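## Task

Shake or nudge the feeder tray so that the clear vial ends up containing between 14 and 16 tablets, with none spilled. At the finish the tray must rest against its stop and the vial must stand upright directly on the table, not kept there by the robot. Release everything and move the arm away.

## Robot and tools

Robot: one six-joint arm (big_yam) with a two-finger parallel gripper and a single wrist camera, cam_wrist (616x616 fisheye). There is only one arm, so every command is a single row of numbers. Loose objects may occasionally get a small shove from outside; nothing may leave the table.

Scene frame: origin on the tabletop under the arm's base, +z up, +y to the left when facing along +x. The base can be slightly tilted relative to the table. In the URDF, link pinch sits midway between the finger pads about 1 cm back from the tips; fingers point along its +z and close along its y. wrist_camera_optical has +z forward, +x right and +y down in the image.

execute_actions takes "actions", a list holding zero or one item, plus optional "pictures" (true/false; images come by default).
- Empty list {"actions": []}: no motion, just returns the current state.
- Motion: {"actions": [{"rows": [[...]], "steps": N}]}. Each row is 7 numbers: absolute target angles in radians for waist, shoulder, elbow, wrist pitch, wrist yaw, wrist roll (same order and units as the Joint positions line), then the gripper opening. These are joint-space goals, not offsets. One row is used per control step (1/30 s); if there are fewer rows than steps, the final row repeats. 1 to 15 rows, steps at most 15 (default 15).
- Wait: {"actions": [{"steps": N}]} with N up to 300; no new command, returns after N steps counted from the previous result, with your reply time included.
Stated joint ranges (rad): waist -2.880..2.880, shoulder 0.000..3.142, elbow 0.000..3.019, wrist pitch -1.693..1.571, wrist yaw -1.571..1.571, wrist roll -2.094..2.094. True ends may differ by up to 0.019. A target more than 0.019 beyond a stated end, and beyond the joint's last reported angle, gets the whole call rejected (nothing is sent). Targets past the real end are clipped there, and a "joint sent to its limit" line may appear (possibly referring to an earlier, still-running action); its absence does not prove more room exists.
Gripper opening: -1 (closed) to +1 (fully open, pad gap 0.094 m). grip_measured reports the measured opening on that same scale; in between the extremes the fingers go to where grip_measured equals your value. To hold something, command roughly 0.03 below grip_measured for a firm grip, less of a gap for a light one. Readings may carry a fixed offset of about 1 mm. Pad force tops out near 50-62 N (lower on thin parts under ~2 mm), with a brief spike at first contact.

Motion limits: each step, a joint's target is kept within a lead of its measured angle (waist 0.264, shoulder 0.32, elbow 0.276, wrist pitch 0.33, wrist yaw 0.186, wrist roll 0.522 rad), and if the targets would move the gripper more than 70 mm from where it is, all are pulled back proportionally. Large moves therefore take several calls. Between calls the arm keeps heading to the last row sent until it nearly stops or a step is HELD; then it needs a new action to continue pushing.

Result lines: Joint positions and Joint velocities (six joints in rad, rad/s, then pad gap in m, m/s); grip_measured; joint torques (raw drive output with per-joint offset, scale and noise, nonzero even in free air, friction can mask or mimic load); "joint command not followed" means the clearance check changed or blocked targets (mounting blocks and posts count as the arm); HELD marks steps whose row was partly or wholly not sent; MOTOR HOT warns from 85 °C, and at 100 °C an OVER-TEMPERATURE FAULT drops the arm until it cools. Holding loads heats motors, even while you are thinking, and heat partly carries into the next scene.

zoom_image: {"camera": "cam_wrist", "region": [x0, y0, x1, y1]} in pixels of the latest wrist image, top-left origin, region at most 504x504. Approximate intrinsics: fisheye, K fx=fy=199.802, cx=311.255, cy=307.169, D=[-0.0275,0,0,0], field up to 95°.

read_manual: optional "section" ("licences"); returns licence text only, no motion.

finished_scene: {"scene": n} with n 1 or 2; ends that scene irreversibly, grades it, and gives the next task. Replying without any tool call ends all remaining scenes.

Suggested order: look, locate tray, stop and vial with the camera, jog the tray gently in small moves while watching the count, return the tray to its stop, confirm the vial stands on its own, open the gripper and back away, then call finished_scene. Avoid dropping or knocking over the vial, spilling tablets, slamming or pressing hard into the tray or table, and leaving anything held up only by the gripper. Smooth, economical motion and short total time are preferred.

Each tool is called after "Emit:" as a command line: name --argument value for each argument, lists and objects as JSON in quotes; but a table of rows of numbers goes row by row, as --pt "numbers of a row", without its own name.

## Session

Emit:
execute_actions --actions '[]'

Scene clock: 0.00 s of 4800.00 s.
grip_measured=+1.000
Joint positions: [ 0.541  1.793  1.164 -1.351  0.611  1.413  0.094]
Joint velocities: [-0.005 -0.005 -0.012 -0.002  0.022  0.007  0.   ]
Joint torques (N m, as the arm reports them, + toward a larger angle): no reading
Motor temperatures (°C, as the motors report them): [21 20 23 23 21 21]

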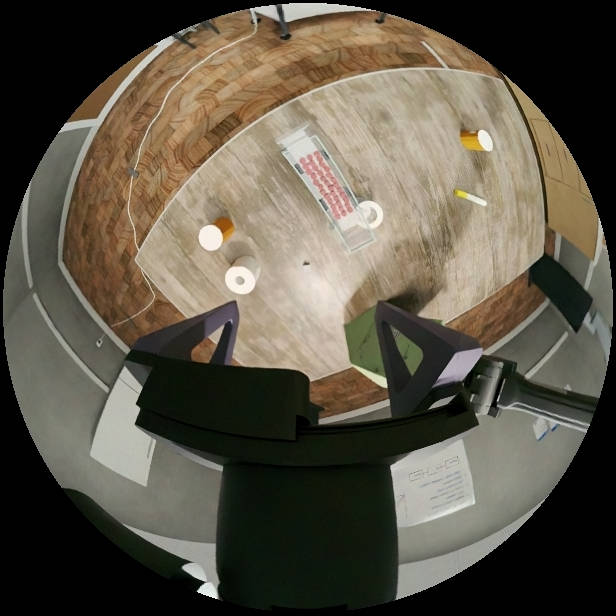

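Emit:
zoom_image --camera "cam_wrist" --region '[240, 100, 440, 300]'

Region (240, 100, 440, 300) of cam_wrist's 616x616 image, scaled by 2.520, with more detail than that image has.

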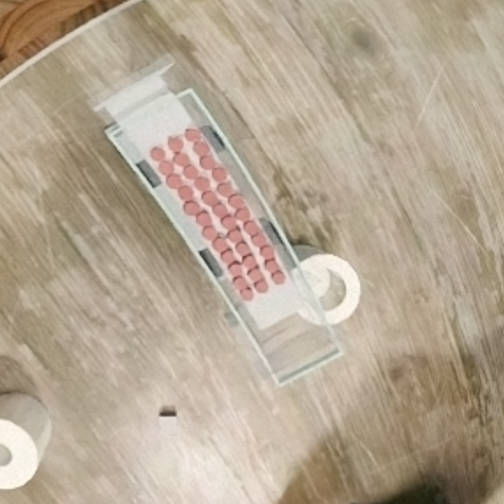

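Emit:
execute_actions --actions '[{"rows":[[0.0,1.5,1.2,-0.646,0,0,1]],"steps":15}]' --pictures false

Emit:
execute_actions --actions '[{"steps":60}]'

Scene clock: 15.73 s of 4800.00 s.
grip_measured=+1.000
Joint positions: [ 0.062  1.494  1.163 -0.701  0.012  0.623  0.094]
Joint velocities: [-1.099 -0.132  0.095  0.764 -0.183 -2.703  0.   ]
Joint torques (N m, as the arm reports them, + toward a larger angle): [10.52 -7.9   9.21  0.86 -0.66 -0.11]
Motor temperatures (°C, as the motors report them): [21 21 27 23 21 21]
Steps of this call (steps 1 to 90: nothing new was sent; then 12.23 s passed at rest; steps 91 to 105: all 15 steps of this action). Readings (joint positions):
91: [0.533 1.783 1.164 -1.323 0.569 1.377]
92: [0.520 1.767 1.160 -1.275 0.518 1.333]
94: [0.472 1.716 1.160 -1.178 0.426 1.247]
98: [0.338 1.599 1.160 -0.979 0.236 1.068]
105: the state above

Scene clock: 17.73 s of 4800.00 s.
grip_measured=+1.000
Joint positions: [-0.007  1.491  1.174 -0.655  0.003  0.014  0.094]
Joint velocities: [ 0.005 -0.015 -0.002  0.002 -0.007  0.051  0.   ]
Joint torques (N m, as the arm reports them, + toward a larger angle): [10.79 -9.1   8.69  1.34 -0.62 -0.15]
Motor temperatures (°C, as the motors report them): [21 21 27 23 21 21]
Steps of this call (steps 1 to 45: the robot went on to your last target; steps 46 to 60: nothing new was sent). Readings (joint positions):
1: [0.029 1.492 1.166 -0.680 0.009 0.525]
2: [0.003 1.491 1.170 -0.668 0.009 0.428]
4: [-0.024 1.491 1.174 -0.656 0.009 0.279]
8: [-0.017 1.491 1.174 -0.655 0.004 0.122]
60: the state above
The arm was judged still, so your last target was given up. Only a new action makes it travel on or press farther. Fingers that are still opening or closing keep moving.

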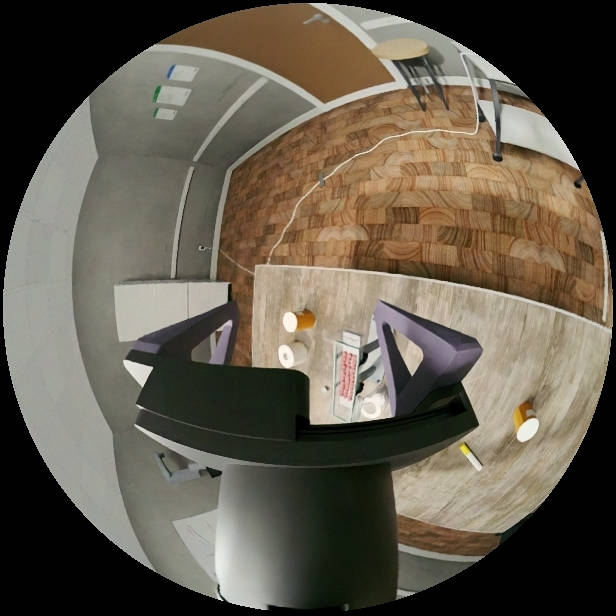

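Emit:
zoom_image --camera "cam_wrist" --region '[270, 290, 420, 440]'

Region (270, 290, 420, 440) of cam_wrist's 616x616 image, scaled by 3.360, with more detail than that image has.

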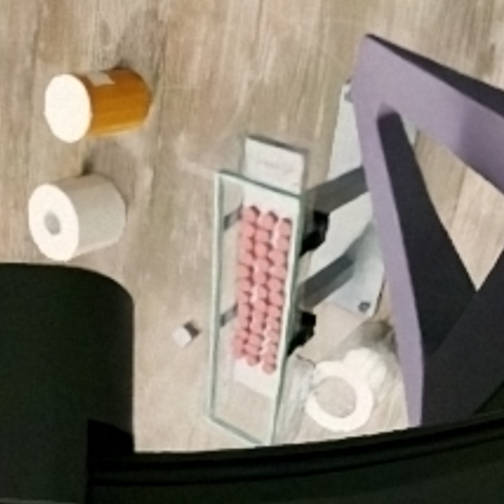

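Emit:
execute_actions --actions '[{"rows":[[0.61,1.8,1.0,-0.5,1.0,-1.57,1]],"steps":15}]' --pictures false

Emit:
execute_actions --actions '[{"steps":30}]' --pictures false

Emit:
execute_actions --actions '[{"rows":[[0.61,2.13,0.9,-0.32,1.35,-1.57,1]],"steps":15}]' --pictures false

Emit:
execute_actions --actions '[{"steps":30}]'

Scene clock: 56.50 s of 4800.00 s.
grip_measured=+1.000
Joint positions: [ 0.377  1.753  1.048 -0.535  0.582 -0.526  0.094]
Joint velocities: [ 1.343  0.474 -0.242  0.09   1.458 -1.502  0.   ]
Joint torques (N m, as the arm reports them, + toward a larger angle): [12.91 -9.89  6.31  1.6  -0.29 -0.04]
Motor temperatures (°C, as the motors report them): [23 21 30 23 22 21]
Steps of this call (steps 1 to 90: nothing new was sent; then 35.27 s passed at rest; steps 91 to 105: all 15 steps of this action). Readings (joint positions):
91: [-0.002 1.496 1.170 -0.648 0.029 -0.007]
92: [0.006 1.501 1.166 -0.633 0.058 -0.032]
94: [0.036 1.528 1.153 -0.609 0.117 -0.086]
98: [0.126 1.608 1.117 -0.574 0.248 -0.209]
105: the state above

Scene clock: 57.50 s of 4800.00 s.
grip_measured=+1.000
Joint positions: [ 0.62   1.805  1.011 -0.512  0.997 -1.553  0.094]
Joint velocities: [-0.005  0.005 -0.017  0.002 -0.022 -0.022  0.   ]
Joint torques (N m, as the arm reports them, + toward a larger angle): [ 8.41 -8.96  6.97  1.63  0.2  -0.02]
Motor temperatures (°C, as the motors report them): [23 21 30 23 22 21]
Steps of this call (steps 1 to 30: the robot went on to your last target). Readings (joint positions):
1: [0.425 1.768 1.040 -0.531 0.648 -0.590]
2: [0.476 1.781 1.032 -0.526 0.736 -0.673]
4: [0.576 1.800 1.019 -0.517 0.923 -0.868]
8: [0.674 1.806 1.011 -0.514 0.990 -1.240]
30: the state above

Scene clock: 58.00 s of 4800.00 s.
grip_measured=+1.000
Joint positions: [ 0.62   2.166  0.888 -0.338  1.343 -1.557  0.094]
Joint velocities: [ 0.005 -0.083  0.002  0.002  0.037 -0.037  0.   ]
Joint torques (N m, as the arm reports them, + toward a larger angle): [  7.81 -13.34   6.45   1.53   0.51  -0.03]
Motor temperatures (°C, as the motors report them): [23 21 29 23 22 21]
Steps of this call (steps 1 to 15: all 15 steps of this action). Readings (joint positions):
1: [0.620 1.815 1.007 -0.496 1.037 -1.553]
2: [0.620 1.829 1.005 -0.468 1.083 -1.553]
4: [0.620 1.886 0.998 -0.423 1.181 -1.553]
8: [0.620 2.034 0.957 -0.357 1.325 -1.553]
15: the state above

Scene clock: 59.00 s of 4800.00 s.
grip_measured=+1.000
Joint positions: [ 0.62   2.127  0.888 -0.329  1.347 -1.557  0.094]
Joint velocities: [-0.015 -0.005 -0.002 -0.012  0.022 -0.022  0.   ]
Joint torques (N m, as the arm reports them, + toward a larger angle): [  8.35 -10.26   6.65   1.13   0.48  -0.04]
Motor temperatures (°C, as the motors report them): [22 21 29 23 22 21]
Steps of this call (steps 1 to 30: the robot went on to your last target). Readings (joint positions):
1: [0.620 2.162 0.888 -0.336 1.345 -1.557]
2: [0.620 2.156 0.888 -0.333 1.345 -1.557]
4: [0.620 2.142 0.888 -0.332 1.346 -1.557]
8: [0.620 2.127 0.888 -0.329 1.347 -1.557]
30: the state above
The arm was judged still, so your last target was given up. Only a new action makes it travel on or press farther. Fingers that are still opening or closing keep moving.

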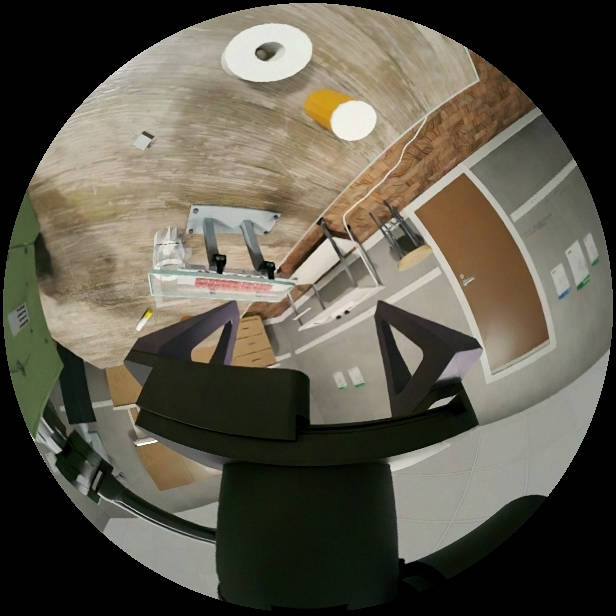

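Emit:
zoom_image --camera "cam_wrist" --region '[130, 170, 330, 330]'

Region (130, 170, 330, 330) of cam_wrist's 616x616 image, scaled by 2.520, with more detail than that image has; it fills the top 403 rows of this view, and the rest is white.

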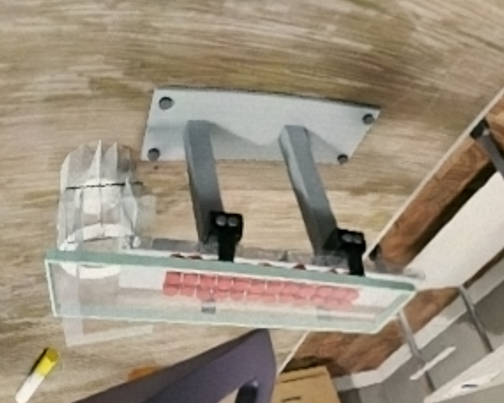

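Emit:
execute_actions --actions '[{"rows":[[0.5,1.5,1.0,-0.6,0.3,-1.8,1]],"steps":15}]' --pictures false

Emit:
execute_actions --actions '[{"steps":20}]' --pictures false

Emit:
execute_actions --actions '[{"rows":[[-0.93,1.45,0.85,-0.85,-0.636,-2.08,1]],"steps":15}]' --pictures false

Emit:
execute_actions --actions '[{"steps":60}]'

Scene clock: 74.57 s of 4800.00 s.
grip_measured=+1.000
Joint positions: [ 0.528  1.51   0.944 -0.581  0.481 -1.742  0.094]
Joint velocities: [-0.2   -0.982  0.432 -0.115 -2.366 -0.271  0.   ]
Joint torques (N m, as the arm reports them, + toward a larger angle): [ 6.06 -1.71 10.13  0.78 -0.1  -0.05]
Motor temperatures (°C, as the motors report them): [22 22 29 23 22 21]
Steps of this call (steps 1 to 90: nothing new was sent; then 12.07 s passed at rest; steps 91 to 105: all 15 steps of this action). Readings (joint positions):
91: [0.618 2.116 0.890 -0.355 1.302 -1.572]
92: [0.613 2.095 0.890 -0.396 1.252 -1.591]
94: [0.596 2.026 0.891 -0.458 1.157 -1.624]
98: [0.563 1.838 0.893 -0.522 0.976 -1.669]
105: the state above

Scene clock: 75.23 s of 4800.00 s.
grip_measured=+1.000
Joint positions: [ 0.52   1.499  0.995 -0.592  0.304 -1.785  0.094]
Joint velocities: [ 0.005 -0.005  0.007 -0.007  0.007 -0.007  0.   ]
Joint torques (N m, as the arm reports them, + toward a larger angle): [ 6.4  -5.74  8.46  0.97 -0.51 -0.04]
Motor temperatures (°C, as the motors report them): [22 22 29 23 22 21]
Steps of this call (steps 1 to 20: the robot went on to your last target). Readings (joint positions):
1: [0.522 1.483 0.958 -0.583 0.384 -1.750]
2: [0.520 1.463 0.972 -0.583 0.334 -1.757]
4: [0.520 1.448 0.992 -0.583 0.308 -1.766]
8: [0.520 1.467 0.995 -0.588 0.304 -1.777]
20: the state above

Scene clock: 75.73 s of 4800.00 s.
grip_measured=+1.000
Joint positions: [-0.256  1.464  0.866 -0.833 -0.609 -2.027  0.094]
Joint velocities: [-1.998 -0.024  0.002 -0.012 -0.388 -0.168  0.   ]
Joint torques (N m, as the arm reports them, + toward a larger angle): [ 8.09 -9.53  3.27 -0.62 -0.76 -0.07]
Motor temperatures (°C, as the motors report them): [22 22 29 23 22 21]
Steps of this call (steps 1 to 15: all 15 steps of this action). Readings (joint positions):
1: [0.511 1.498 0.992 -0.611 0.259 -1.803]
2: [0.495 1.491 0.984 -0.644 0.208 -1.826]
4: [0.434 1.477 0.952 -0.705 0.100 -1.870]
8: [0.233 1.465 0.889 -0.796 -0.174 -1.952]
15: the state above

Scene clock: 77.73 s of 4800.00 s.
grip_measured=+1.000
Joint positions: [-0.934  1.456  0.859 -0.841 -0.633 -2.066  0.094]
Joint velocities: [ 0.015 -0.015 -0.002 -0.002  0.051  0.007  0.   ]
Joint torques (N m, as the arm reports them, + toward a larger angle): [  4.72 -12.33   1.07  -1.27  -0.72  -0.09]
Motor temperatures (°C, as the motors report them): [22 22 28 23 22 21]
Steps of this call (steps 1 to 45: the robot went on to your last target; steps 46 to 60: nothing new was sent). Readings (joint positions):
1: [-0.324 1.463 0.866 -0.833 -0.619 -2.031]
2: [-0.390 1.463 0.866 -0.833 -0.624 -2.035]
4: [-0.520 1.463 0.866 -0.833 -0.629 -2.041]
8: [-0.778 1.463 0.866 -0.833 -0.632 -2.049]
60: the state above
The arm was judged still, so your last target was given up. Only a new action makes it travel on or press farther. Fingers that are still opening or closing keep moving.

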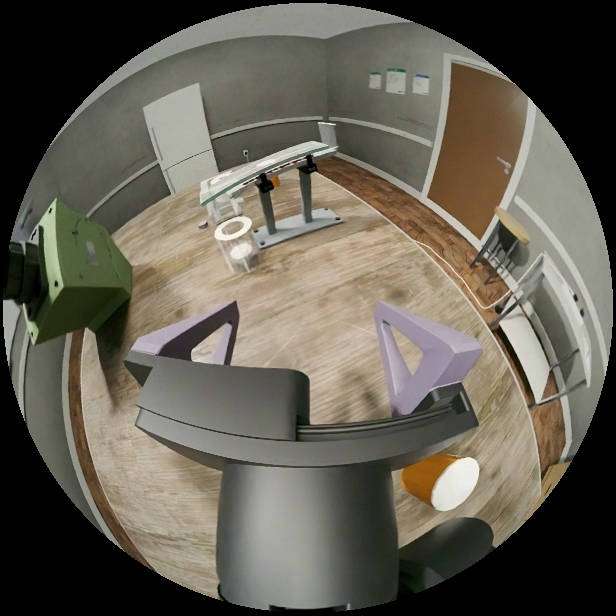

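Nice and level.

Emit:
execute_actions --actions '[{"rows":[[-0.93,1.5,0.8,-0.8,-0.636,-2.08,1],[-0.93,1.5,0.8,-0.8,-0.636,-2.08,1],[-0.93,1.5,0.8,-0.8,-0.636,-2.08,1],[-0.93,1.54,0.75,-0.73,-0.636,-2.08,1],[-0.93,1.54,0.75,-0.73,-0.636,-2.08,1],[-0.93,1.54,0.75,-0.73,-0.636,-2.08,1],[-0.93,1.58,0.7,-0.67,-0.636,-2.08,1],[-0.93,1.58,0.7,-0.67,-0.636,-2.08,1],[-0.93,1.58,0.7,-0.67,-0.636,-2.08,1],[-0.93,1.625,0.655,-0.615,-0.636,-2.08,1]],"steps":15}]' --pictures false

Emit:
execute_actions --actions '[{"steps":30}]'

Emit:
zoom_image --camera "cam_wrist" --region '[200, 60, 480, 340]'

Scene clock: 82.73 s of 4800.00 s.
grip_measured=+1.000
Joint positions: [-0.934  1.63   0.647 -0.632 -0.635 -2.066  0.094]
Joint velocities: [ 0.005  0.054 -0.11   0.027 -0.022 -0.007  0.   ]
Joint torques (N m, as the arm reports them, + toward a larger angle): [  4.85 -10.69  -0.45  -0.5   -0.58  -0.1 ]
Motor temperatures (°C, as the motors report them): [22 22 27 23 22 21]
Steps of this call (steps 1 to 90: nothing new was sent; then 1.50 s passed at rest; steps 91 to 105: all 15 steps of this action). Readings (joint positions):
91: [-0.934 1.456 0.854 -0.833 -0.634 -2.066]
92: [-0.934 1.457 0.845 -0.821 -0.634 -2.066]
94: [-0.934 1.468 0.817 -0.796 -0.635 -2.066]
98: [-0.934 1.527 0.743 -0.712 -0.635 -2.066]
105: the state above

Scene clock: 83.73 s of 4800.00 s.
grip_measured=+1.000
Joint positions: [-0.934  1.63   0.648 -0.624 -0.635 -2.067  0.094]
Joint velocities: [-0.015  0.005  0.002 -0.007 -0.051 -0.007  0.   ]
Joint torques (N m, as the arm reports them, + toward a larger angle): [  4.47 -10.15  -1.02  -0.7   -0.59  -0.1 ]
Motor temperatures (°C, as the motors report them): [22 22 27 23 22 21]
Steps of this call (steps 1 to 15: the robot went on to your last target; steps 16 to 30: nothing new was sent). Readings (joint positions):
1: [-0.934 1.631 0.646 -0.631 -0.635 -2.067]
2: [-0.934 1.631 0.646 -0.630 -0.635 -2.067]
4: [-0.934 1.630 0.648 -0.625 -0.635 -2.067]
8: [-0.934 1.630 0.648 -0.624 -0.635 -2.067]
30: the state above
The arm was judged still, so your last target was given up. Only a new action makes it travel on or press farther. Fingers that are still opening or closing keep moving.

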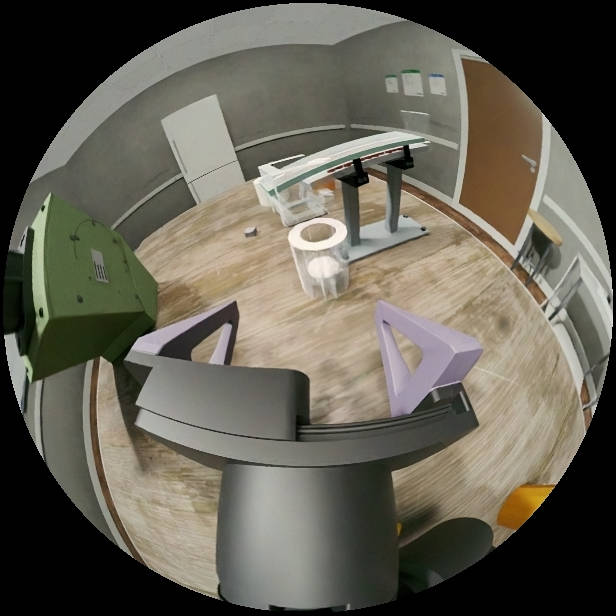

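Region (200, 60, 480, 340) of cam_wrist's 616x616 image, scaled by 1.800, with more detail than that image has.

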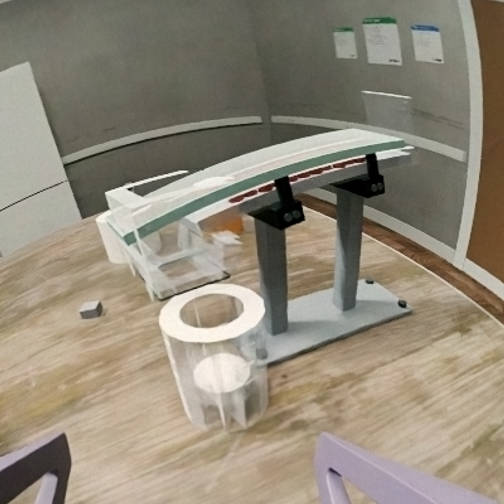

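Emit:
execute_actions --actions '[{"rows":[[-0.91,1.65,0.65,-0.58,-0.63,-2.06,1],[-0.90,1.67,0.65,-0.55,-0.63,-2.05,1],[-0.885,1.69,0.65,-0.52,-0.63,-2.04,1],[-0.87,1.71,0.65,-0.485,-0.63,-2.03,1],[-0.855,1.73,0.65,-0.45,-0.63,-2.02,1],[-0.84,1.75,0.65,-0.42,-0.63,-2.01,1],[-0.825,1.77,0.65,-0.39,-0.63,-2.0,1],[-0.81,1.79,0.65,-0.355,-0.63,-2.0,1],[-0.795,1.81,0.65,-0.32,-0.63,-1.99,1]],"steps":15}]' --pictures false

Emit:
execute_actions --actions '[{"steps":25}]'

Scene clock: 91.37 s of 4800.00 s.
grip_measured=+1.000
Joint positions: [-0.79   1.815  0.648 -0.333 -0.635 -2.012  0.094]
Joint velocities: [-0.005 -0.034  0.002  0.046  0.007  0.095  0.   ]
Joint torques (N m, as the arm reports them, + toward a larger angle): [ 5.44 -9.56 -2.16 -0.41 -0.43  0.13]
Motor temperatures (°C, as the motors report them): [22 22 26 23 22 21]
Steps of this call (steps 1 to 90: nothing new was sent; then 4.13 s passed at rest; steps 91 to 105: all 15 steps of this action). Readings (joint positions):
91: [-0.932 1.630 0.648 -0.617 -0.635 -2.067]
92: [-0.930 1.632 0.648 -0.601 -0.635 -2.066]
94: [-0.915 1.647 0.648 -0.549 -0.635 -2.060]
98: [-0.853 1.726 0.648 -0.424 -0.635 -2.037]
105: the state above

Scene clock: 92.20 s of 4800.00 s.
grip_measured=+1.000
Joint positions: [-0.79   1.814  0.648 -0.329 -0.635 -2.004  0.094]
Joint velocities: [-0.005 -0.015 -0.007 -0.002  0.022 -0.007  0.   ]
Joint torques (N m, as the arm reports them, + toward a larger angle): [ 5.33 -9.72 -2.01 -0.38 -0.44  0.16]
Motor temperatures (°C, as the motors report them): [22 22 26 23 22 21]
Steps of this call (steps 1 to 15: the robot went on to your last target; steps 16 to 25: nothing new was sent). Readings (joint positions):
1: [-0.790 1.814 0.648 -0.330 -0.635 -2.010]
2: [-0.790 1.814 0.648 -0.329 -0.635 -2.009]
4: [-0.790 1.814 0.648 -0.329 -0.635 -2.007]
8: [-0.790 1.814 0.648 -0.329 -0.635 -2.005]
25: the state above
The arm was judged still, so your last target was given up. Only a new action makes it travel on or press farther. Fingers that are still opening or closing keep moving.

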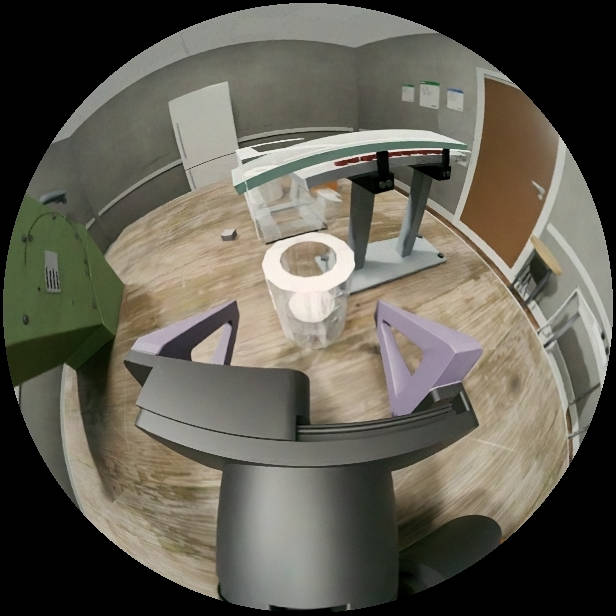

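Emit:
execute_actions --actions '[{"rows":[[-0.78,1.83,0.65,-0.29,-0.63,-1.98,1],[-0.77,1.84,0.65,-0.27,-0.63,-1.98,1],[-0.76,1.855,0.65,-0.25,-0.63,-1.98,1],[-0.75,1.87,0.65,-0.23,-0.63,-1.97,1],[-0.74,1.88,0.65,-0.21,-0.63,-1.97,1]],"steps":15}]' --pictures false

Emit:
execute_actions --actions '[{"rows":[[-0.74,1.88,0.65,-0.21,-0.63,-1.97,0.3]],"steps":15}]'

Scene clock: 96.17 s of 4800.00 s.
grip_measured=+1.000
Joint positions: [-0.744  1.871  0.648 -0.219 -0.635 -1.986  0.094]
Joint velocities: [ 0.005 -0.005 -0.002  0.002  0.007 -0.022  0.   ]
Joint torques (N m, as the arm reports them, + toward a larger angle): [ 6.51 -8.73 -2.15 -0.27 -0.46  0.17]
Motor temperatures (°C, as the motors report them): [22 22 26 23 22 21]
Steps of this call (steps 1 to 90: nothing new was sent; then 0.47 s passed at rest; steps 91 to 105: all 15 steps of this action). Readings (joint positions):
91: [-0.790 1.814 0.648 -0.323 -0.635 -2.003]
92: [-0.789 1.815 0.648 -0.311 -0.635 -2.001]
94: [-0.783 1.823 0.648 -0.274 -0.635 -1.997]
98: [-0.753 1.859 0.648 -0.225 -0.635 -1.989]
105: the state above

Scene clock: 96.67 s of 4800.00 s.
grip_measured=+0.301
Joint positions: [-0.744  1.871  0.648 -0.219 -0.635 -1.984  0.061]
Joint velocities: [-0.005 -0.015 -0.002 -0.012 -0.007  0.037 -0.001]
Joint torques (N m, as the arm reports them, + toward a larger angle): [ 6.62 -8.76 -2.13 -0.31 -0.46  0.16]
Motor temperatures (°C, as the motors report them): [22 22 26 23 22 21]
Steps of this call (steps 1 to 15: all 15 steps of this action). Readings (joint positions):
1: [-0.744 1.871 0.648 -0.219 -0.635 -1.986]
2: [-0.744 1.871 0.648 -0.219 -0.635 -1.985]
4: [-0.744 1.871 0.648 -0.219 -0.635 -1.985]
8: [-0.744 1.871 0.648 -0.219 -0.635 -1.984]
15: the state above

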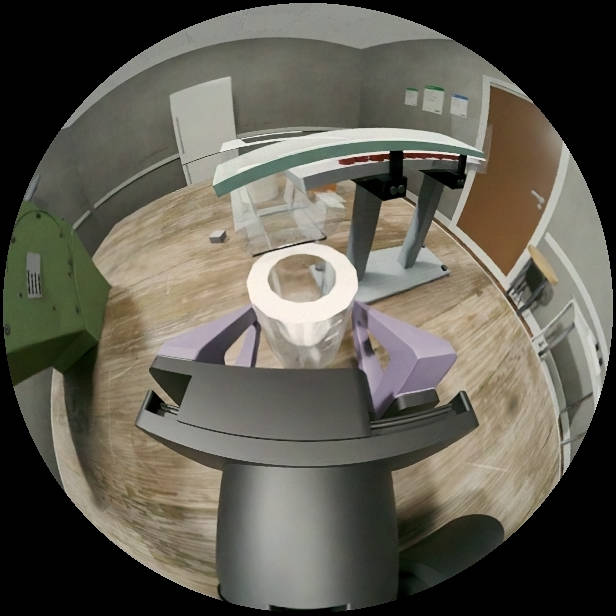

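Emit:
execute_actions --actions '[{"rows":[[-0.715,1.90,0.645,-0.17,-0.63,-1.96,0.3],[-0.715,1.90,0.645,-0.17,-0.63,-1.96,0.3],[-0.715,1.90,0.645,-0.17,-0.63,-1.96,0.3],[-0.715,1.90,0.645,-0.17,-0.63,-1.96,0.3],[-0.715,1.90,0.645,-0.17,-0.63,-1.96,0.3],[-0.715,1.90,0.645,-0.17,-0.63,-1.96,0.3],[-0.715,1.90,0.645,-0.17,-0.63,-1.96,0.3],[-0.715,1.90,0.645,-0.17,-0.63,-1.96,0.25],[-0.715,1.90,0.645,-0.17,-0.63,-1.96,0.2],[-0.715,1.90,0.645,-0.17,-0.63,-1.96,0.16],[-0.715,1.90,0.645,-0.17,-0.63,-1.96,0.12],[-0.715,1.90,0.645,-0.17,-0.63,-1.96,0.08]],"steps":15}]'

Emit:
zoom_image --camera "cam_wrist" --region '[180, 120, 430, 370]'

Scene clock: 102.77 s of 4800.00 s.
grip_measured=+0.145
Joint positions: [-0.723  1.883  0.648 -0.179 -0.634 -1.974  0.054]
Joint velocities: [-0.005  0.005  0.002 -0.002 -0.037  0.051 -0.   ]
Joint torques (N m, as the arm reports them, + toward a larger angle): [ 7.2  -8.04 -2.48 -0.21 -0.49  0.18]
Motor temperatures (°C, as the motors report them): [22 22 26 23 22 21]
Steps of this call (steps 1 to 15: the robot went on to your last target; steps 16 to 90: nothing new was sent; then 2.60 s passed at rest; steps 91 to 105: all 15 steps of this action). Readings (joint positions):
91: [-0.742 1.872 0.648 -0.211 -0.635 -1.983]
92: [-0.740 1.874 0.648 -0.199 -0.635 -1.981]
94: [-0.732 1.879 0.648 -0.184 -0.635 -1.979]
98: [-0.723 1.883 0.648 -0.179 -0.634 -1.976]
105: the state above

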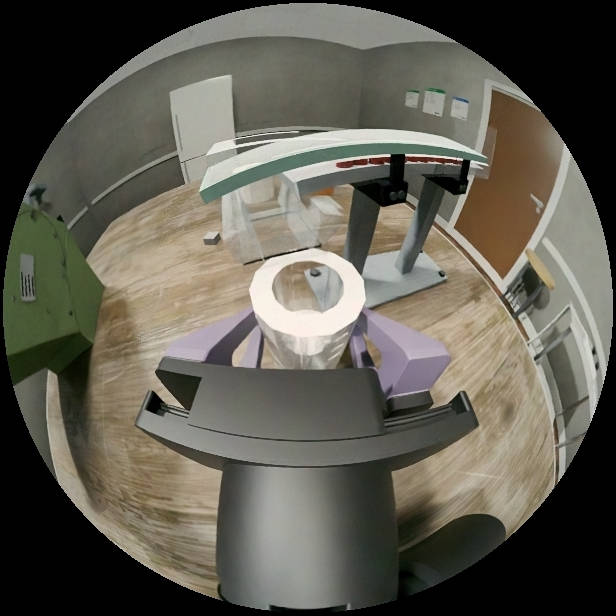

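Region (180, 120, 430, 370) of cam_wrist's 616x616 image, scaled by 2.016, with more detail than that image has.

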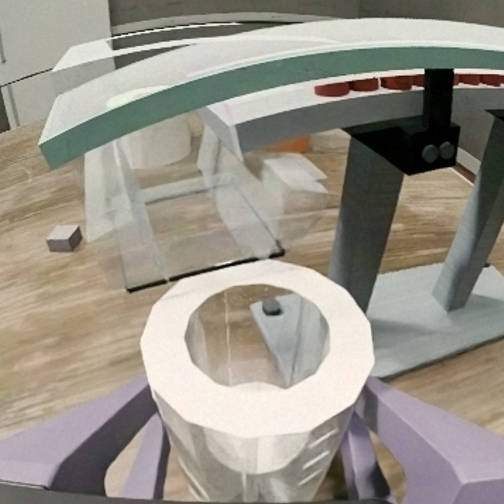

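Emit:
execute_actions --actions '[{"rows":[[-0.71,1.90,0.635,-0.16,-0.63,-1.955,0.11],[-0.705,1.905,0.63,-0.148,-0.63,-1.95,0.11],[-0.70,1.91,0.627,-0.136,-0.63,-1.944,0.11],[-0.695,1.915,0.624,-0.124,-0.63,-1.938,0.11],[-0.69,1.92,0.62,-0.112,-0.628,-1.932,0.11],[-0.685,1.925,0.617,-0.10,-0.627,-1.926,0.11],[-0.68,1.93,0.614,-0.088,-0.626,-1.92,0.11],[-0.675,1.935,0.611,-0.076,-0.625,-1.914,0.11],[-0.67,1.94,0.608,-0.064,-0.624,-1.908,0.11],[-0.665,1.945,0.605,-0.052,-0.623,-1.902,0.11],[-0.66,1.95,0.602,-0.04,-0.622,-1.896,0.11]],"steps":15}]' --pictures false

Emit:
execute_actions --actions '[{"steps":15}]'

Scene clock: 113.00 s of 4800.00 s.
grip_measured=+0.145
Joint positions: [-0.67   1.938  0.612 -0.053 -0.626 -1.916  0.054]
Joint velocities: [0.122 0.132 0.017 0.046 0.007 0.037 0.   ]
Joint torques (N m, as the arm reports them, + toward a larger angle): [ 7.21 -8.62 -3.44 -0.1  -0.52  0.17]
Motor temperatures (°C, as the motors report them): [22 22 26 23 22 21]
Steps of this call (steps 1 to 15: the robot went on to your last target; steps 16 to 90: nothing new was sent; then 6.73 s passed at rest; steps 91 to 105: all 15 steps of this action). Readings (joint positions):
91: [-0.723 1.883 0.648 -0.177 -0.634 -1.973]
92: [-0.722 1.883 0.647 -0.173 -0.634 -1.970]
94: [-0.720 1.884 0.641 -0.158 -0.634 -1.962]
98: [-0.713 1.889 0.624 -0.116 -0.633 -1.941]
105: the state above

Scene clock: 113.50 s of 4800.00 s.
grip_measured=+0.145
Joint positions: [-0.665  1.942  0.612 -0.048 -0.625 -1.911  0.054]
Joint velocities: [-0.015 -0.005  0.002 -0.007  0.037 -0.007  0.001]
Joint torques (N m, as the arm reports them, + toward a larger angle): [ 7.32 -8.35 -3.4  -0.13 -0.54  0.17]
Motor temperatures (°C, as the motors report them): [22 22 26 23 22 21]
Steps of this call (steps 1 to 15: the robot went on to your last target). Readings (joint positions):
1: [-0.666 1.941 0.612 -0.052 -0.626 -1.915]
2: [-0.665 1.942 0.612 -0.051 -0.626 -1.914]
4: [-0.665 1.942 0.612 -0.049 -0.626 -1.913]
8: [-0.665 1.942 0.612 -0.048 -0.625 -1.912]
15: the state above
The arm was judged still, so your last target was given up. Only a new action makes it travel on or press farther. Fingers that are still opening or closing keep moving.

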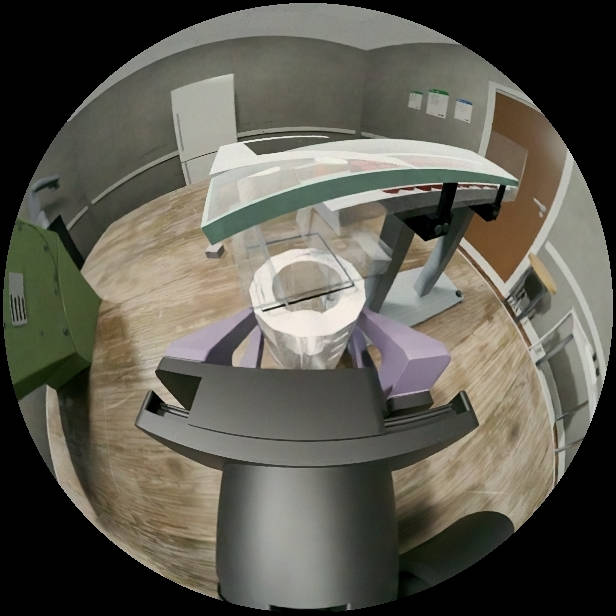

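Emit:
execute_actions --actions '[{"rows":[[-0.655,1.955,0.598,-0.028,-0.62,-1.89,0.11],[-0.65,1.96,0.594,-0.016,-0.62,-1.884,0.11],[-0.645,1.966,0.59,-0.004,-0.62,-1.878,0.11],[-0.64,1.972,0.586,0.008,-0.62,-1.872,0.11],[-0.635,1.978,0.582,0.02,-0.618,-1.866,0.11]],"steps":15}]'

Emit:
zoom_image --camera "cam_wrist" --region '[190, 150, 430, 390]'

Scene clock: 118.20 s of 4800.00 s.
grip_measured=+0.145
Joint positions: [-0.645  1.964  0.601  0.011 -0.621 -1.881  0.054]
Joint velocities: [-0.015 -0.005 -0.007 -0.012 -0.081  0.037  0.   ]
Joint torques (N m, as the arm reports them, + toward a larger angle): [ 7.88 -7.65 -4.01  0.01 -0.55  0.18]
Motor temperatures (°C, as the motors report them): [22 22 26 23 22 21]
Steps of this call (steps 1 to 90: nothing new was sent; then 1.20 s passed at rest; steps 91 to 105: all 15 steps of this action). Readings (joint positions):
91: [-0.665 1.942 0.612 -0.046 -0.625 -1.910]
92: [-0.665 1.942 0.612 -0.041 -0.624 -1.907]
94: [-0.663 1.945 0.607 -0.025 -0.623 -1.899]
98: [-0.650 1.959 0.601 0.005 -0.622 -1.887]
105: the state above

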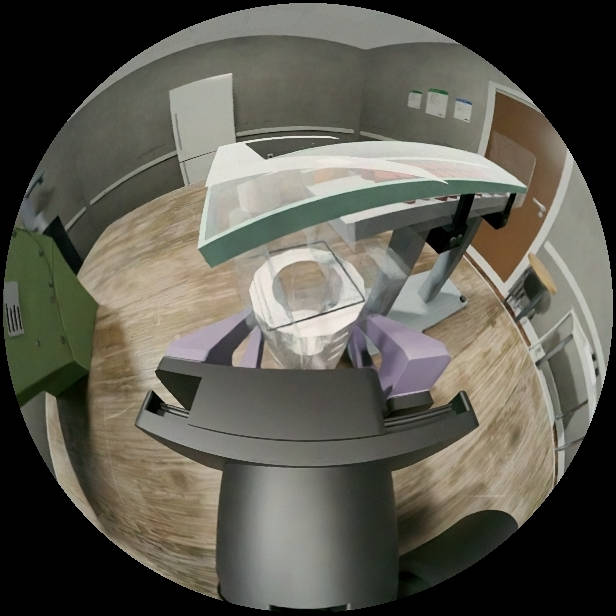

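Region (190, 150, 430, 390) of cam_wrist's 616x616 image, scaled by 2.100, with more detail than that image has.

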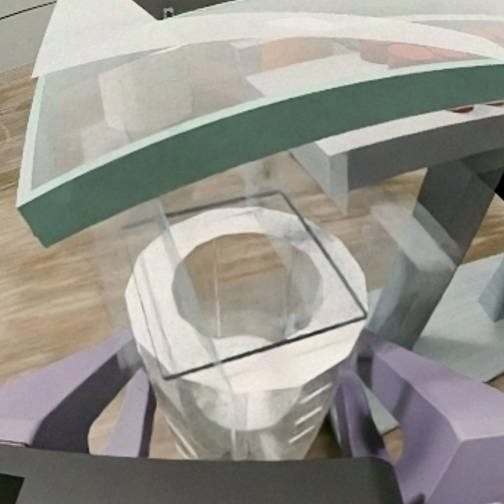

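Emit:
execute_actions --actions '[{"rows":[[-0.64,1.98,0.572,0.02,-0.618,-1.866,0.11],[-0.64,1.98,0.572,0.02,-0.618,-1.866,0.11],[-0.64,1.98,0.572,0.02,-0.618,-1.866,0.11],[-0.64,1.98,0.572,0.02,-0.618,-1.866,0.11],[-0.64,1.98,0.572,0.02,-0.618,-1.866,0.11],[-0.64,1.98,0.572,0.02,-0.618,-1.866,0.11],[-0.64,1.98,0.572,0.02,-0.618,-1.866,0.11],[-0.64,1.98,0.572,0.02,-0.618,-1.866,0.14],[-0.64,1.98,0.572,0.02,-0.618,-1.866,0.16],[-0.64,1.98,0.572,0.02,-0.618,-1.866,0.2],[-0.64,1.98,0.572,0.02,-0.618,-1.866,0.3]],"steps":15}]'

Emit:
zoom_image --camera "cam_wrist" --region '[190, 150, 430, 390]'

Scene clock: 125.13 s of 4800.00 s.
grip_measured=+0.298
Joint positions: [-0.645  1.964  0.595  0.012 -0.621 -1.88   0.061]
Joint velocities: [-0.005 -0.005  0.007 -0.002  0.051 -0.051  0.   ]
Joint torques (N m, as the arm reports them, + toward a larger angle): [ 7.32 -7.57 -4.48 -0.08 -0.55  0.16]
Motor temperatures (°C, as the motors report them): [22 22 26 23 22 21]
Steps of this call (steps 1 to 15: the robot went on to your last target; steps 16 to 90: nothing new was sent; then 3.43 s passed at rest; steps 91 to 105: all 15 steps of this action). Readings (joint positions):
91: [-0.645 1.964 0.600 0.011 -0.621 -1.880]
92: [-0.645 1.964 0.600 0.011 -0.621 -1.880]
94: [-0.645 1.964 0.598 0.012 -0.621 -1.880]
98: [-0.645 1.964 0.595 0.012 -0.621 -1.880]
105: the state above

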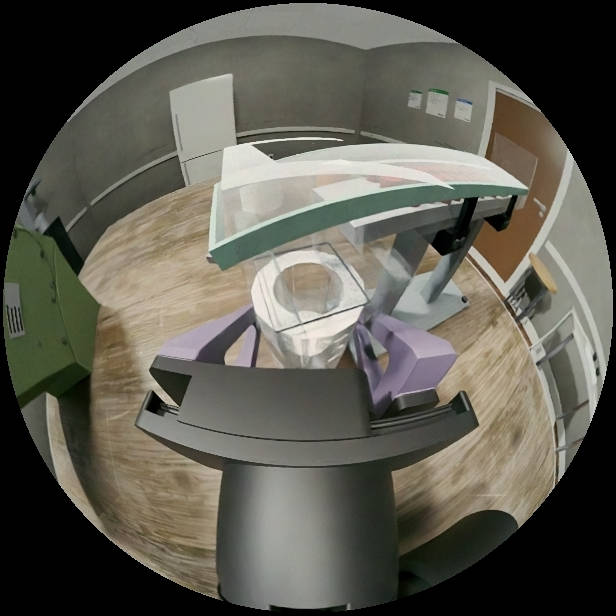

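Region (190, 150, 430, 390) of cam_wrist's 616x616 image, scaled by 2.100, with more detail than that image has.

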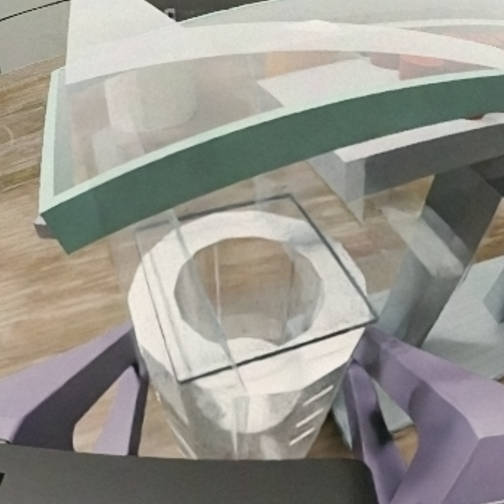

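Emit:
execute_actions --actions '[{"rows":[[-0.65,1.96,0.585,0.0,-0.62,-1.88,0.6],[-0.66,1.945,0.585,-0.02,-0.62,-1.88,0.6],[-0.675,1.925,0.585,-0.05,-0.62,-1.89,0.6],[-0.69,1.905,0.585,-0.08,-0.62,-1.9,0.6],[-0.705,1.885,0.585,-0.115,-0.62,-1.91,0.6],[-0.72,1.865,0.585,-0.15,-0.62,-1.92,0.6],[-0.735,1.845,0.585,-0.18,-0.62,-1.93,0.6],[-0.75,1.825,0.585,-0.21,-0.62,-1.94,0.6],[-0.77,1.80,0.585,-0.25,-0.62,-1.95,0.6],[-0.79,1.775,0.585,-0.29,-0.62,-1.95,0.6],[-0.81,1.75,0.585,-0.33,-0.62,-1.95,0.6],[-0.83,1.72,0.585,-0.38,-0.62,-1.95,0.6],[-0.85,1.68,0.585,-0.43,-0.62,-1.95,0.6]],"steps":15}]' --pictures false

Emit:
execute_actions --actions '[{"rows":[[-0.85,1.3,0.7,-0.8,-0.62,-1.8,0.6]],"steps":15}]' --pictures false

Emit:
execute_actions --actions '[{"rows":[[-0.3,1.35,1.0,-1.0,-0.3,-1.4,0.6]],"steps":15}]' --pictures false

Emit:
execute_actions --actions '[{"rows":[[0.22,1.6,1.2,-1.3,0.6,-1.07,0.6]],"steps":15}]' --pictures false

Emit:
execute_actions --actions '[{"steps":25}]'

Scene clock: 134.60 s of 4800.00 s.
grip_measured=+0.599
Joint positions: [-0.834  1.692  0.595 -0.39  -0.621 -1.928  0.075]
Joint velocities: [-0.405 -0.63   0.007 -0.53   0.007 -0.037 -0.   ]
Joint torques (N m, as the arm reports them, + toward a larger angle): [ 6.18 -6.82 -2.58 -0.9  -0.57 -0.08]
Motor temperatures (°C, as the motors report them): [22 22 26 23 22 21]
Steps of this call (steps 1 to 15: the robot went on to your last target; steps 16 to 90: nothing new was sent; then 5.97 s passed at rest; steps 91 to 105: all 15 steps of this action). Readings (joint positions):
91: [-0.645 1.964 0.595 0.011 -0.621 -1.880]
92: [-0.645 1.964 0.595 0.007 -0.621 -1.880]
94: [-0.648 1.951 0.595 -0.027 -0.621 -1.881]
98: [-0.694 1.880 0.595 -0.144 -0.621 -1.899]
105: the state above

Scene clock: 135.10 s of 4800.00 s.
grip_measured=+0.599
Joint positions: [-0.847  1.27   0.715 -0.788 -0.621 -1.82   0.075]
Joint velocities: [ 0.005  0.298 -0.125 -0.051  0.051  0.022 -0.   ]
Joint torques (N m, as the arm reports them, + toward a larger angle): [ 3.33 -8.55  1.83 -0.93 -0.62  0.16]
Motor temperatures (°C, as the motors report them): [22 22 26 23 22 21]
Steps of this call (steps 1 to 15: all 15 steps of this action). Readings (joint positions):
1: [-0.844 1.662 0.603 -0.436 -0.619 -1.920]
2: [-0.847 1.621 0.613 -0.504 -0.619 -1.909]
4: [-0.847 1.510 0.638 -0.621 -0.619 -1.888]
8: [-0.847 1.287 0.702 -0.762 -0.620 -1.846]
15: the state above

Scene clock: 135.60 s of 4800.00 s.
grip_measured=+0.599
Joint positions: [-0.25   1.341  0.998 -0.989 -0.308 -1.447  0.075]
Joint velocities: [-0.044  0.005  0.007 -0.076  0.022  0.227  0.   ]
Joint torques (N m, as the arm reports them, + toward a larger angle): [ 3.39 -8.49  5.64 -0.18 -0.39  0.15]
Motor temperatures (°C, as the motors report them): [22 22 26 23 22 21]
Steps of this call (steps 1 to 15: all 15 steps of this action). Readings (joint positions):
1: [-0.834 1.282 0.727 -0.818 -0.561 -1.782]
2: [-0.803 1.298 0.753 -0.864 -0.496 -1.739]
4: [-0.713 1.325 0.825 -0.918 -0.385 -1.667]
8: [-0.496 1.341 0.947 -0.955 -0.316 -1.560]
15: the state above

Scene clock: 136.10 s of 4800.00 s.
grip_measured=+0.599
Joint positions: [ 0.28   1.615  1.171 -1.29   0.592 -1.107  0.075]
Joint velocities: [-0.23  -0.122  0.002 -0.046  0.007  0.139  0.003]
Joint torques (N m, as the arm reports them, + toward a larger angle): [ 5.74 -8.48  8.76 -0.21  0.08  0.18]
Motor temperatures (°C, as the motors report them): [22 22 26 23 22 21]
Steps of this call (steps 1 to 15: all 15 steps of this action). Readings (joint positions):
1: [-0.238 1.354 1.014 -1.035 -0.242 -1.408]
2: [-0.213 1.382 1.049 -1.106 -0.170 -1.364]
4: [-0.125 1.460 1.116 -1.189 -0.028 -1.294]
8: [0.104 1.581 1.170 -1.254 0.296 -1.189]
15: the state above

Scene clock: 136.93 s of 4800.00 s.
grip_measured=+0.599
Joint positions: [ 0.231  1.602  1.171 -1.292  0.597 -1.085  0.075]
Joint velocities: [-0.015 -0.005  0.002 -0.002 -0.081  0.037  0.   ]
Joint torques (N m, as the arm reports them, + toward a larger angle): [ 8.82 -8.05  8.56 -0.21 -0.06  0.15]
Motor temperatures (°C, as the motors report them): [22 22 26 23 22 21]
Steps of this call (steps 1 to 25: the robot went on to your last target). Readings (joint positions):
1: [0.271 1.612 1.171 -1.290 0.593 -1.103]
2: [0.260 1.608 1.171 -1.291 0.595 -1.099]
4: [0.243 1.603 1.171 -1.291 0.596 -1.094]
8: [0.231 1.602 1.171 -1.292 0.597 -1.088]
25: the state above

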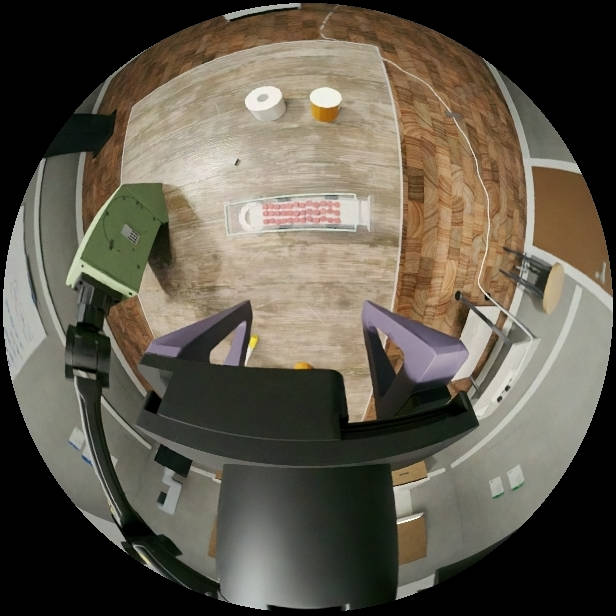

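Emit:
execute_actions --actions '[{"rows":[[0.222,1.65,1.24,-1.28,0.62,-1.07,0.3],[0.222,1.68,1.26,-1.27,0.63,-1.07,0.3],[0.222,1.71,1.28,-1.26,0.64,-1.07,0.3],[0.222,1.74,1.30,-1.25,0.65,-1.07,0.3],[0.222,1.77,1.32,-1.25,0.66,-1.07,0.3],[0.222,1.80,1.34,-1.24,0.67,-1.07,0.3],[0.222,1.83,1.36,-1.23,0.68,-1.07,0.3],[0.222,1.86,1.38,-1.23,0.69,-1.07,0.3],[0.222,1.89,1.39,-1.22,0.70,-1.07,0.3],[0.222,1.92,1.40,-1.21,0.71,-1.07,0.3],[0.222,1.94,1.41,-1.2,0.72,-1.07,0.3],[0.222,1.955,1.415,-1.2,0.725,-1.07,0.3]],"steps":15}]' --pictures false

Emit:
execute_actions --actions '[{"steps":20}]'

Emit:
zoom_image --camera "cam_wrist" --region '[100, 130, 400, 380]'

Scene clock: 142.73 s of 4800.00 s.
grip_measured=+0.301
Joint positions: [ 0.231  1.961  1.385 -1.205  0.719 -1.083  0.061]
Joint velocities: [ 0.005  0.425 -0.002 -0.007 -0.007 -0.022  0.001]
Joint torques (N m, as the arm reports them, + toward a larger angle): [ 12.43 -14.67   8.29   0.24   0.14   0.16]
Motor temperatures (°C, as the motors report them): [22 22 28 23 22 21]
Steps of this call (steps 1 to 15: the robot went on to your last target; steps 16 to 90: nothing new was sent; then 2.30 s passed at rest; steps 91 to 105: all 15 steps of this action). Readings (joint positions):
91: [0.231 1.604 1.173 -1.292 0.606 -1.085]
92: [0.231 1.612 1.181 -1.291 0.617 -1.085]
94: [0.231 1.647 1.216 -1.283 0.638 -1.085]
98: [0.231 1.772 1.320 -1.249 0.679 -1.084]
105: the state above

Scene clock: 143.40 s of 4800.00 s.
grip_measured=+0.301
Joint positions: [ 0.231  1.955  1.385 -1.205  0.721 -1.083  0.061]
Joint velocities: [-0.015 -0.005 -0.002  0.002 -0.051 -0.037  0.   ]
Joint torques (N m, as the arm reports them, + toward a larger angle): [ 12.5  -11.86   8.26   0.35   0.06   0.15]
Motor temperatures (°C, as the motors report them): [22 22 28 23 22 21]
Steps of this call (steps 1 to 15: the robot went on to your last target; steps 16 to 20: nothing new was sent). Readings (joint positions):
1: [0.231 1.972 1.385 -1.205 0.719 -1.083]
2: [0.231 1.977 1.385 -1.205 0.719 -1.083]
4: [0.231 1.977 1.385 -1.205 0.720 -1.083]
8: [0.231 1.962 1.385 -1.205 0.721 -1.083]
20: the state above
The arm was judged still, so your last target was given up. Only a new action makes it travel on or press farther. Fingers that are still opening or closing keep moving.

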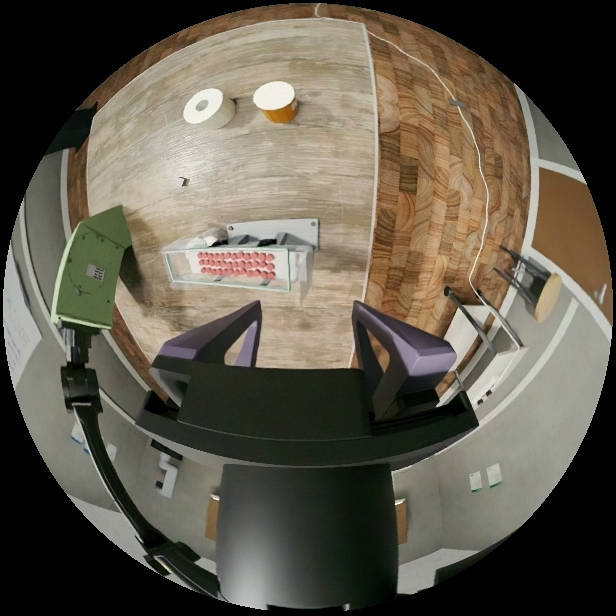

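Region (100, 130, 400, 380) of cam_wrist's 616x616 image, scaled by 1.680, with more detail than that image has.

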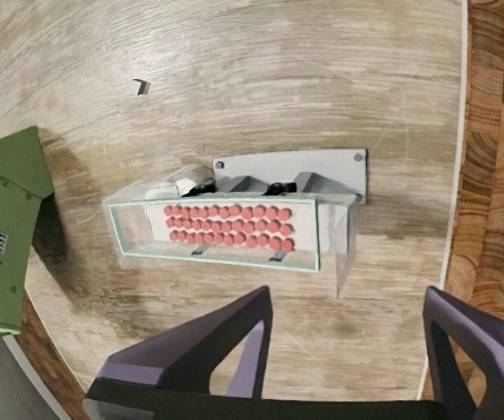

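Emit:
execute_actions --actions '[{"rows":[[0.215,1.93,1.35,-1.15,0.73,-1.11,0],[0.21,1.92,1.32,-1.1,0.735,-1.14,0],[0.205,1.905,1.29,-1.05,0.74,-1.17,0],[0.2,1.89,1.26,-1.0,0.745,-1.2,0],[0.195,1.88,1.23,-0.95,0.75,-1.23,0],[0.19,1.865,1.2,-0.9,0.755,-1.26,0],[0.185,1.855,1.175,-0.85,0.76,-1.29,0],[0.175,1.845,1.15,-0.8,0.76,-1.31,0]],"steps":15}]' --pictures false

Emit:
execute_actions --actions '[{"steps":20}]'

Emit:
zoom_image --camera "cam_wrist" --region '[150, 180, 400, 380]'

Scene clock: 152.73 s of 4800.00 s.
grip_measured=+0.002
Joint positions: [ 0.193  1.846  1.158 -0.813  0.756 -1.276  0.047]
Joint velocities: [-0.005 -0.005  0.007  0.071 -0.022 -0.154 -0.001]
Joint torques (N m, as the arm reports them, + toward a larger angle): [ 10.75 -10.86   5.17   0.67   0.06  -0.08]
Motor temperatures (°C, as the motors report them): [23 22 29 23 22 21]
Steps of this call (steps 1 to 90: nothing new was sent; then 5.83 s passed at rest; steps 91 to 105: all 15 steps of this action). Readings (joint positions):
91: [0.231 1.953 1.381 -1.195 0.724 -1.085]
92: [0.231 1.947 1.369 -1.169 0.728 -1.092]
94: [0.231 1.925 1.325 -1.089 0.737 -1.118]
98: [0.223 1.868 1.205 -0.904 0.753 -1.202]
105: the state above

Scene clock: 153.40 s of 4800.00 s.
grip_measured=+0.002
Joint positions: [ 0.193  1.846  1.158 -0.81   0.756 -1.295  0.047]
Joint velocities: [-0.005  0.005 -0.012 -0.012  0.022  0.051  0.   ]
Joint torques (N m, as the arm reports them, + toward a larger angle): [ 10.36 -10.75   5.29   0.85   0.05  -0.08]
Motor temperatures (°C, as the motors report them): [23 22 29 23 22 21]
Steps of this call (steps 1 to 20: the robot went on to your last target). Readings (joint positions):
1: [0.193 1.846 1.158 -0.811 0.756 -1.280]
2: [0.193 1.846 1.158 -0.810 0.756 -1.283]
4: [0.193 1.846 1.158 -0.810 0.756 -1.288]
8: [0.193 1.846 1.158 -0.810 0.756 -1.292]
20: the state above

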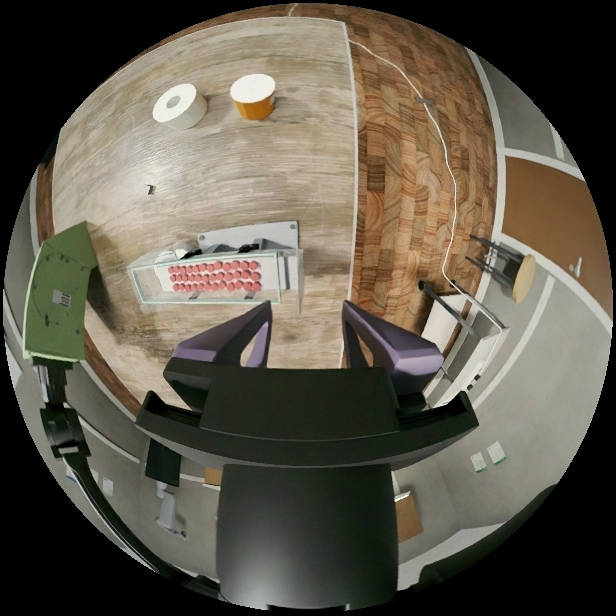

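Region (150, 180, 400, 380) of cam_wrist's 616x616 image, scaled by 2.016, with more detail than that image has; it fills the top 403 rows of this view, and the rest is white.

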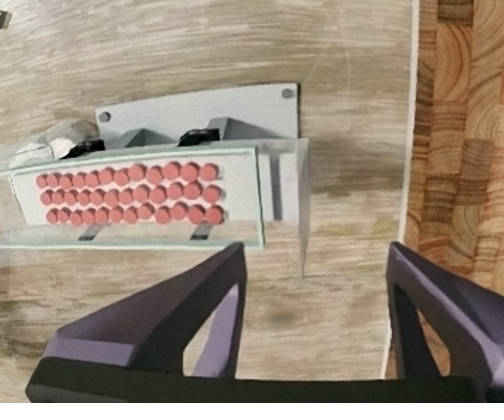

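Emit:
execute_actions --actions '[{"rows":[[0.165,1.86,1.14,-0.78,0.76,-1.32,-0.3],[0.155,1.87,1.135,-0.76,0.76,-1.33,-0.3],[0.145,1.88,1.13,-0.74,0.76,-1.34,-0.3],[0.135,1.885,1.125,-0.72,0.76,-1.35,-0.3],[0.125,1.895,1.12,-0.705,0.76,-1.36,-0.3]],"steps":15}]'

Emit:
zoom_image --camera "cam_wrist" --region '[150, 180, 400, 380]'

Scene clock: 158.90 s of 4800.00 s.
grip_measured=-0.298
Joint positions: [ 0.14   1.884  1.128 -0.716  0.756 -1.343  0.033]
Joint velocities: [ 0.005 -0.005 -0.007 -0.002 -0.037  0.037  0.   ]
Joint torques (N m, as the arm reports them, + toward a larger angle): [ 11.11 -10.     4.72   0.81   0.04  -0.08]
Motor temperatures (°C, as the motors report them): [23 22 28 23 22 21]
Steps of this call (steps 1 to 15: the robot went on to your last target; steps 16 to 90: nothing new was sent; then 2.00 s passed at rest; steps 91 to 105: all 15 steps of this action). Readings (joint positions):
91: [0.193 1.846 1.157 -0.806 0.756 -1.297]
92: [0.192 1.846 1.155 -0.795 0.756 -1.300]
94: [0.186 1.849 1.148 -0.764 0.756 -1.311]
98: [0.157 1.869 1.138 -0.720 0.756 -1.331]
105: the state above

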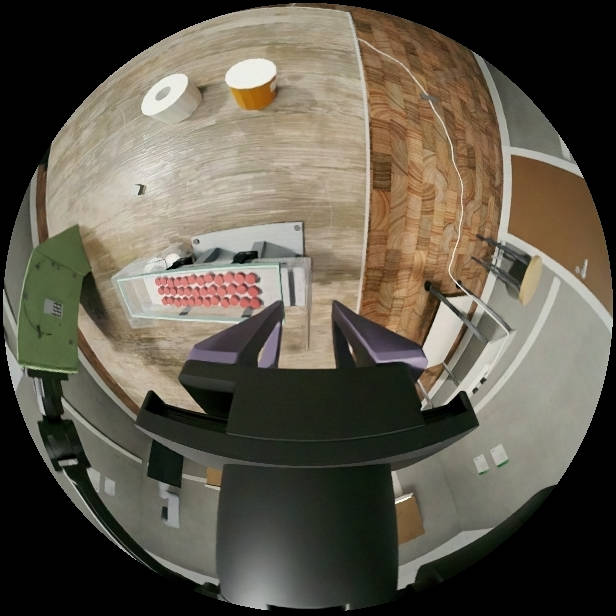

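Region (150, 180, 400, 380) of cam_wrist's 616x616 image, scaled by 2.016, with more detail than that image has; it fills the top 403 rows of this view, and the rest is white.

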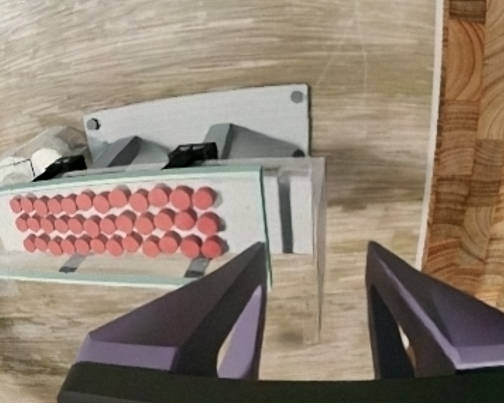

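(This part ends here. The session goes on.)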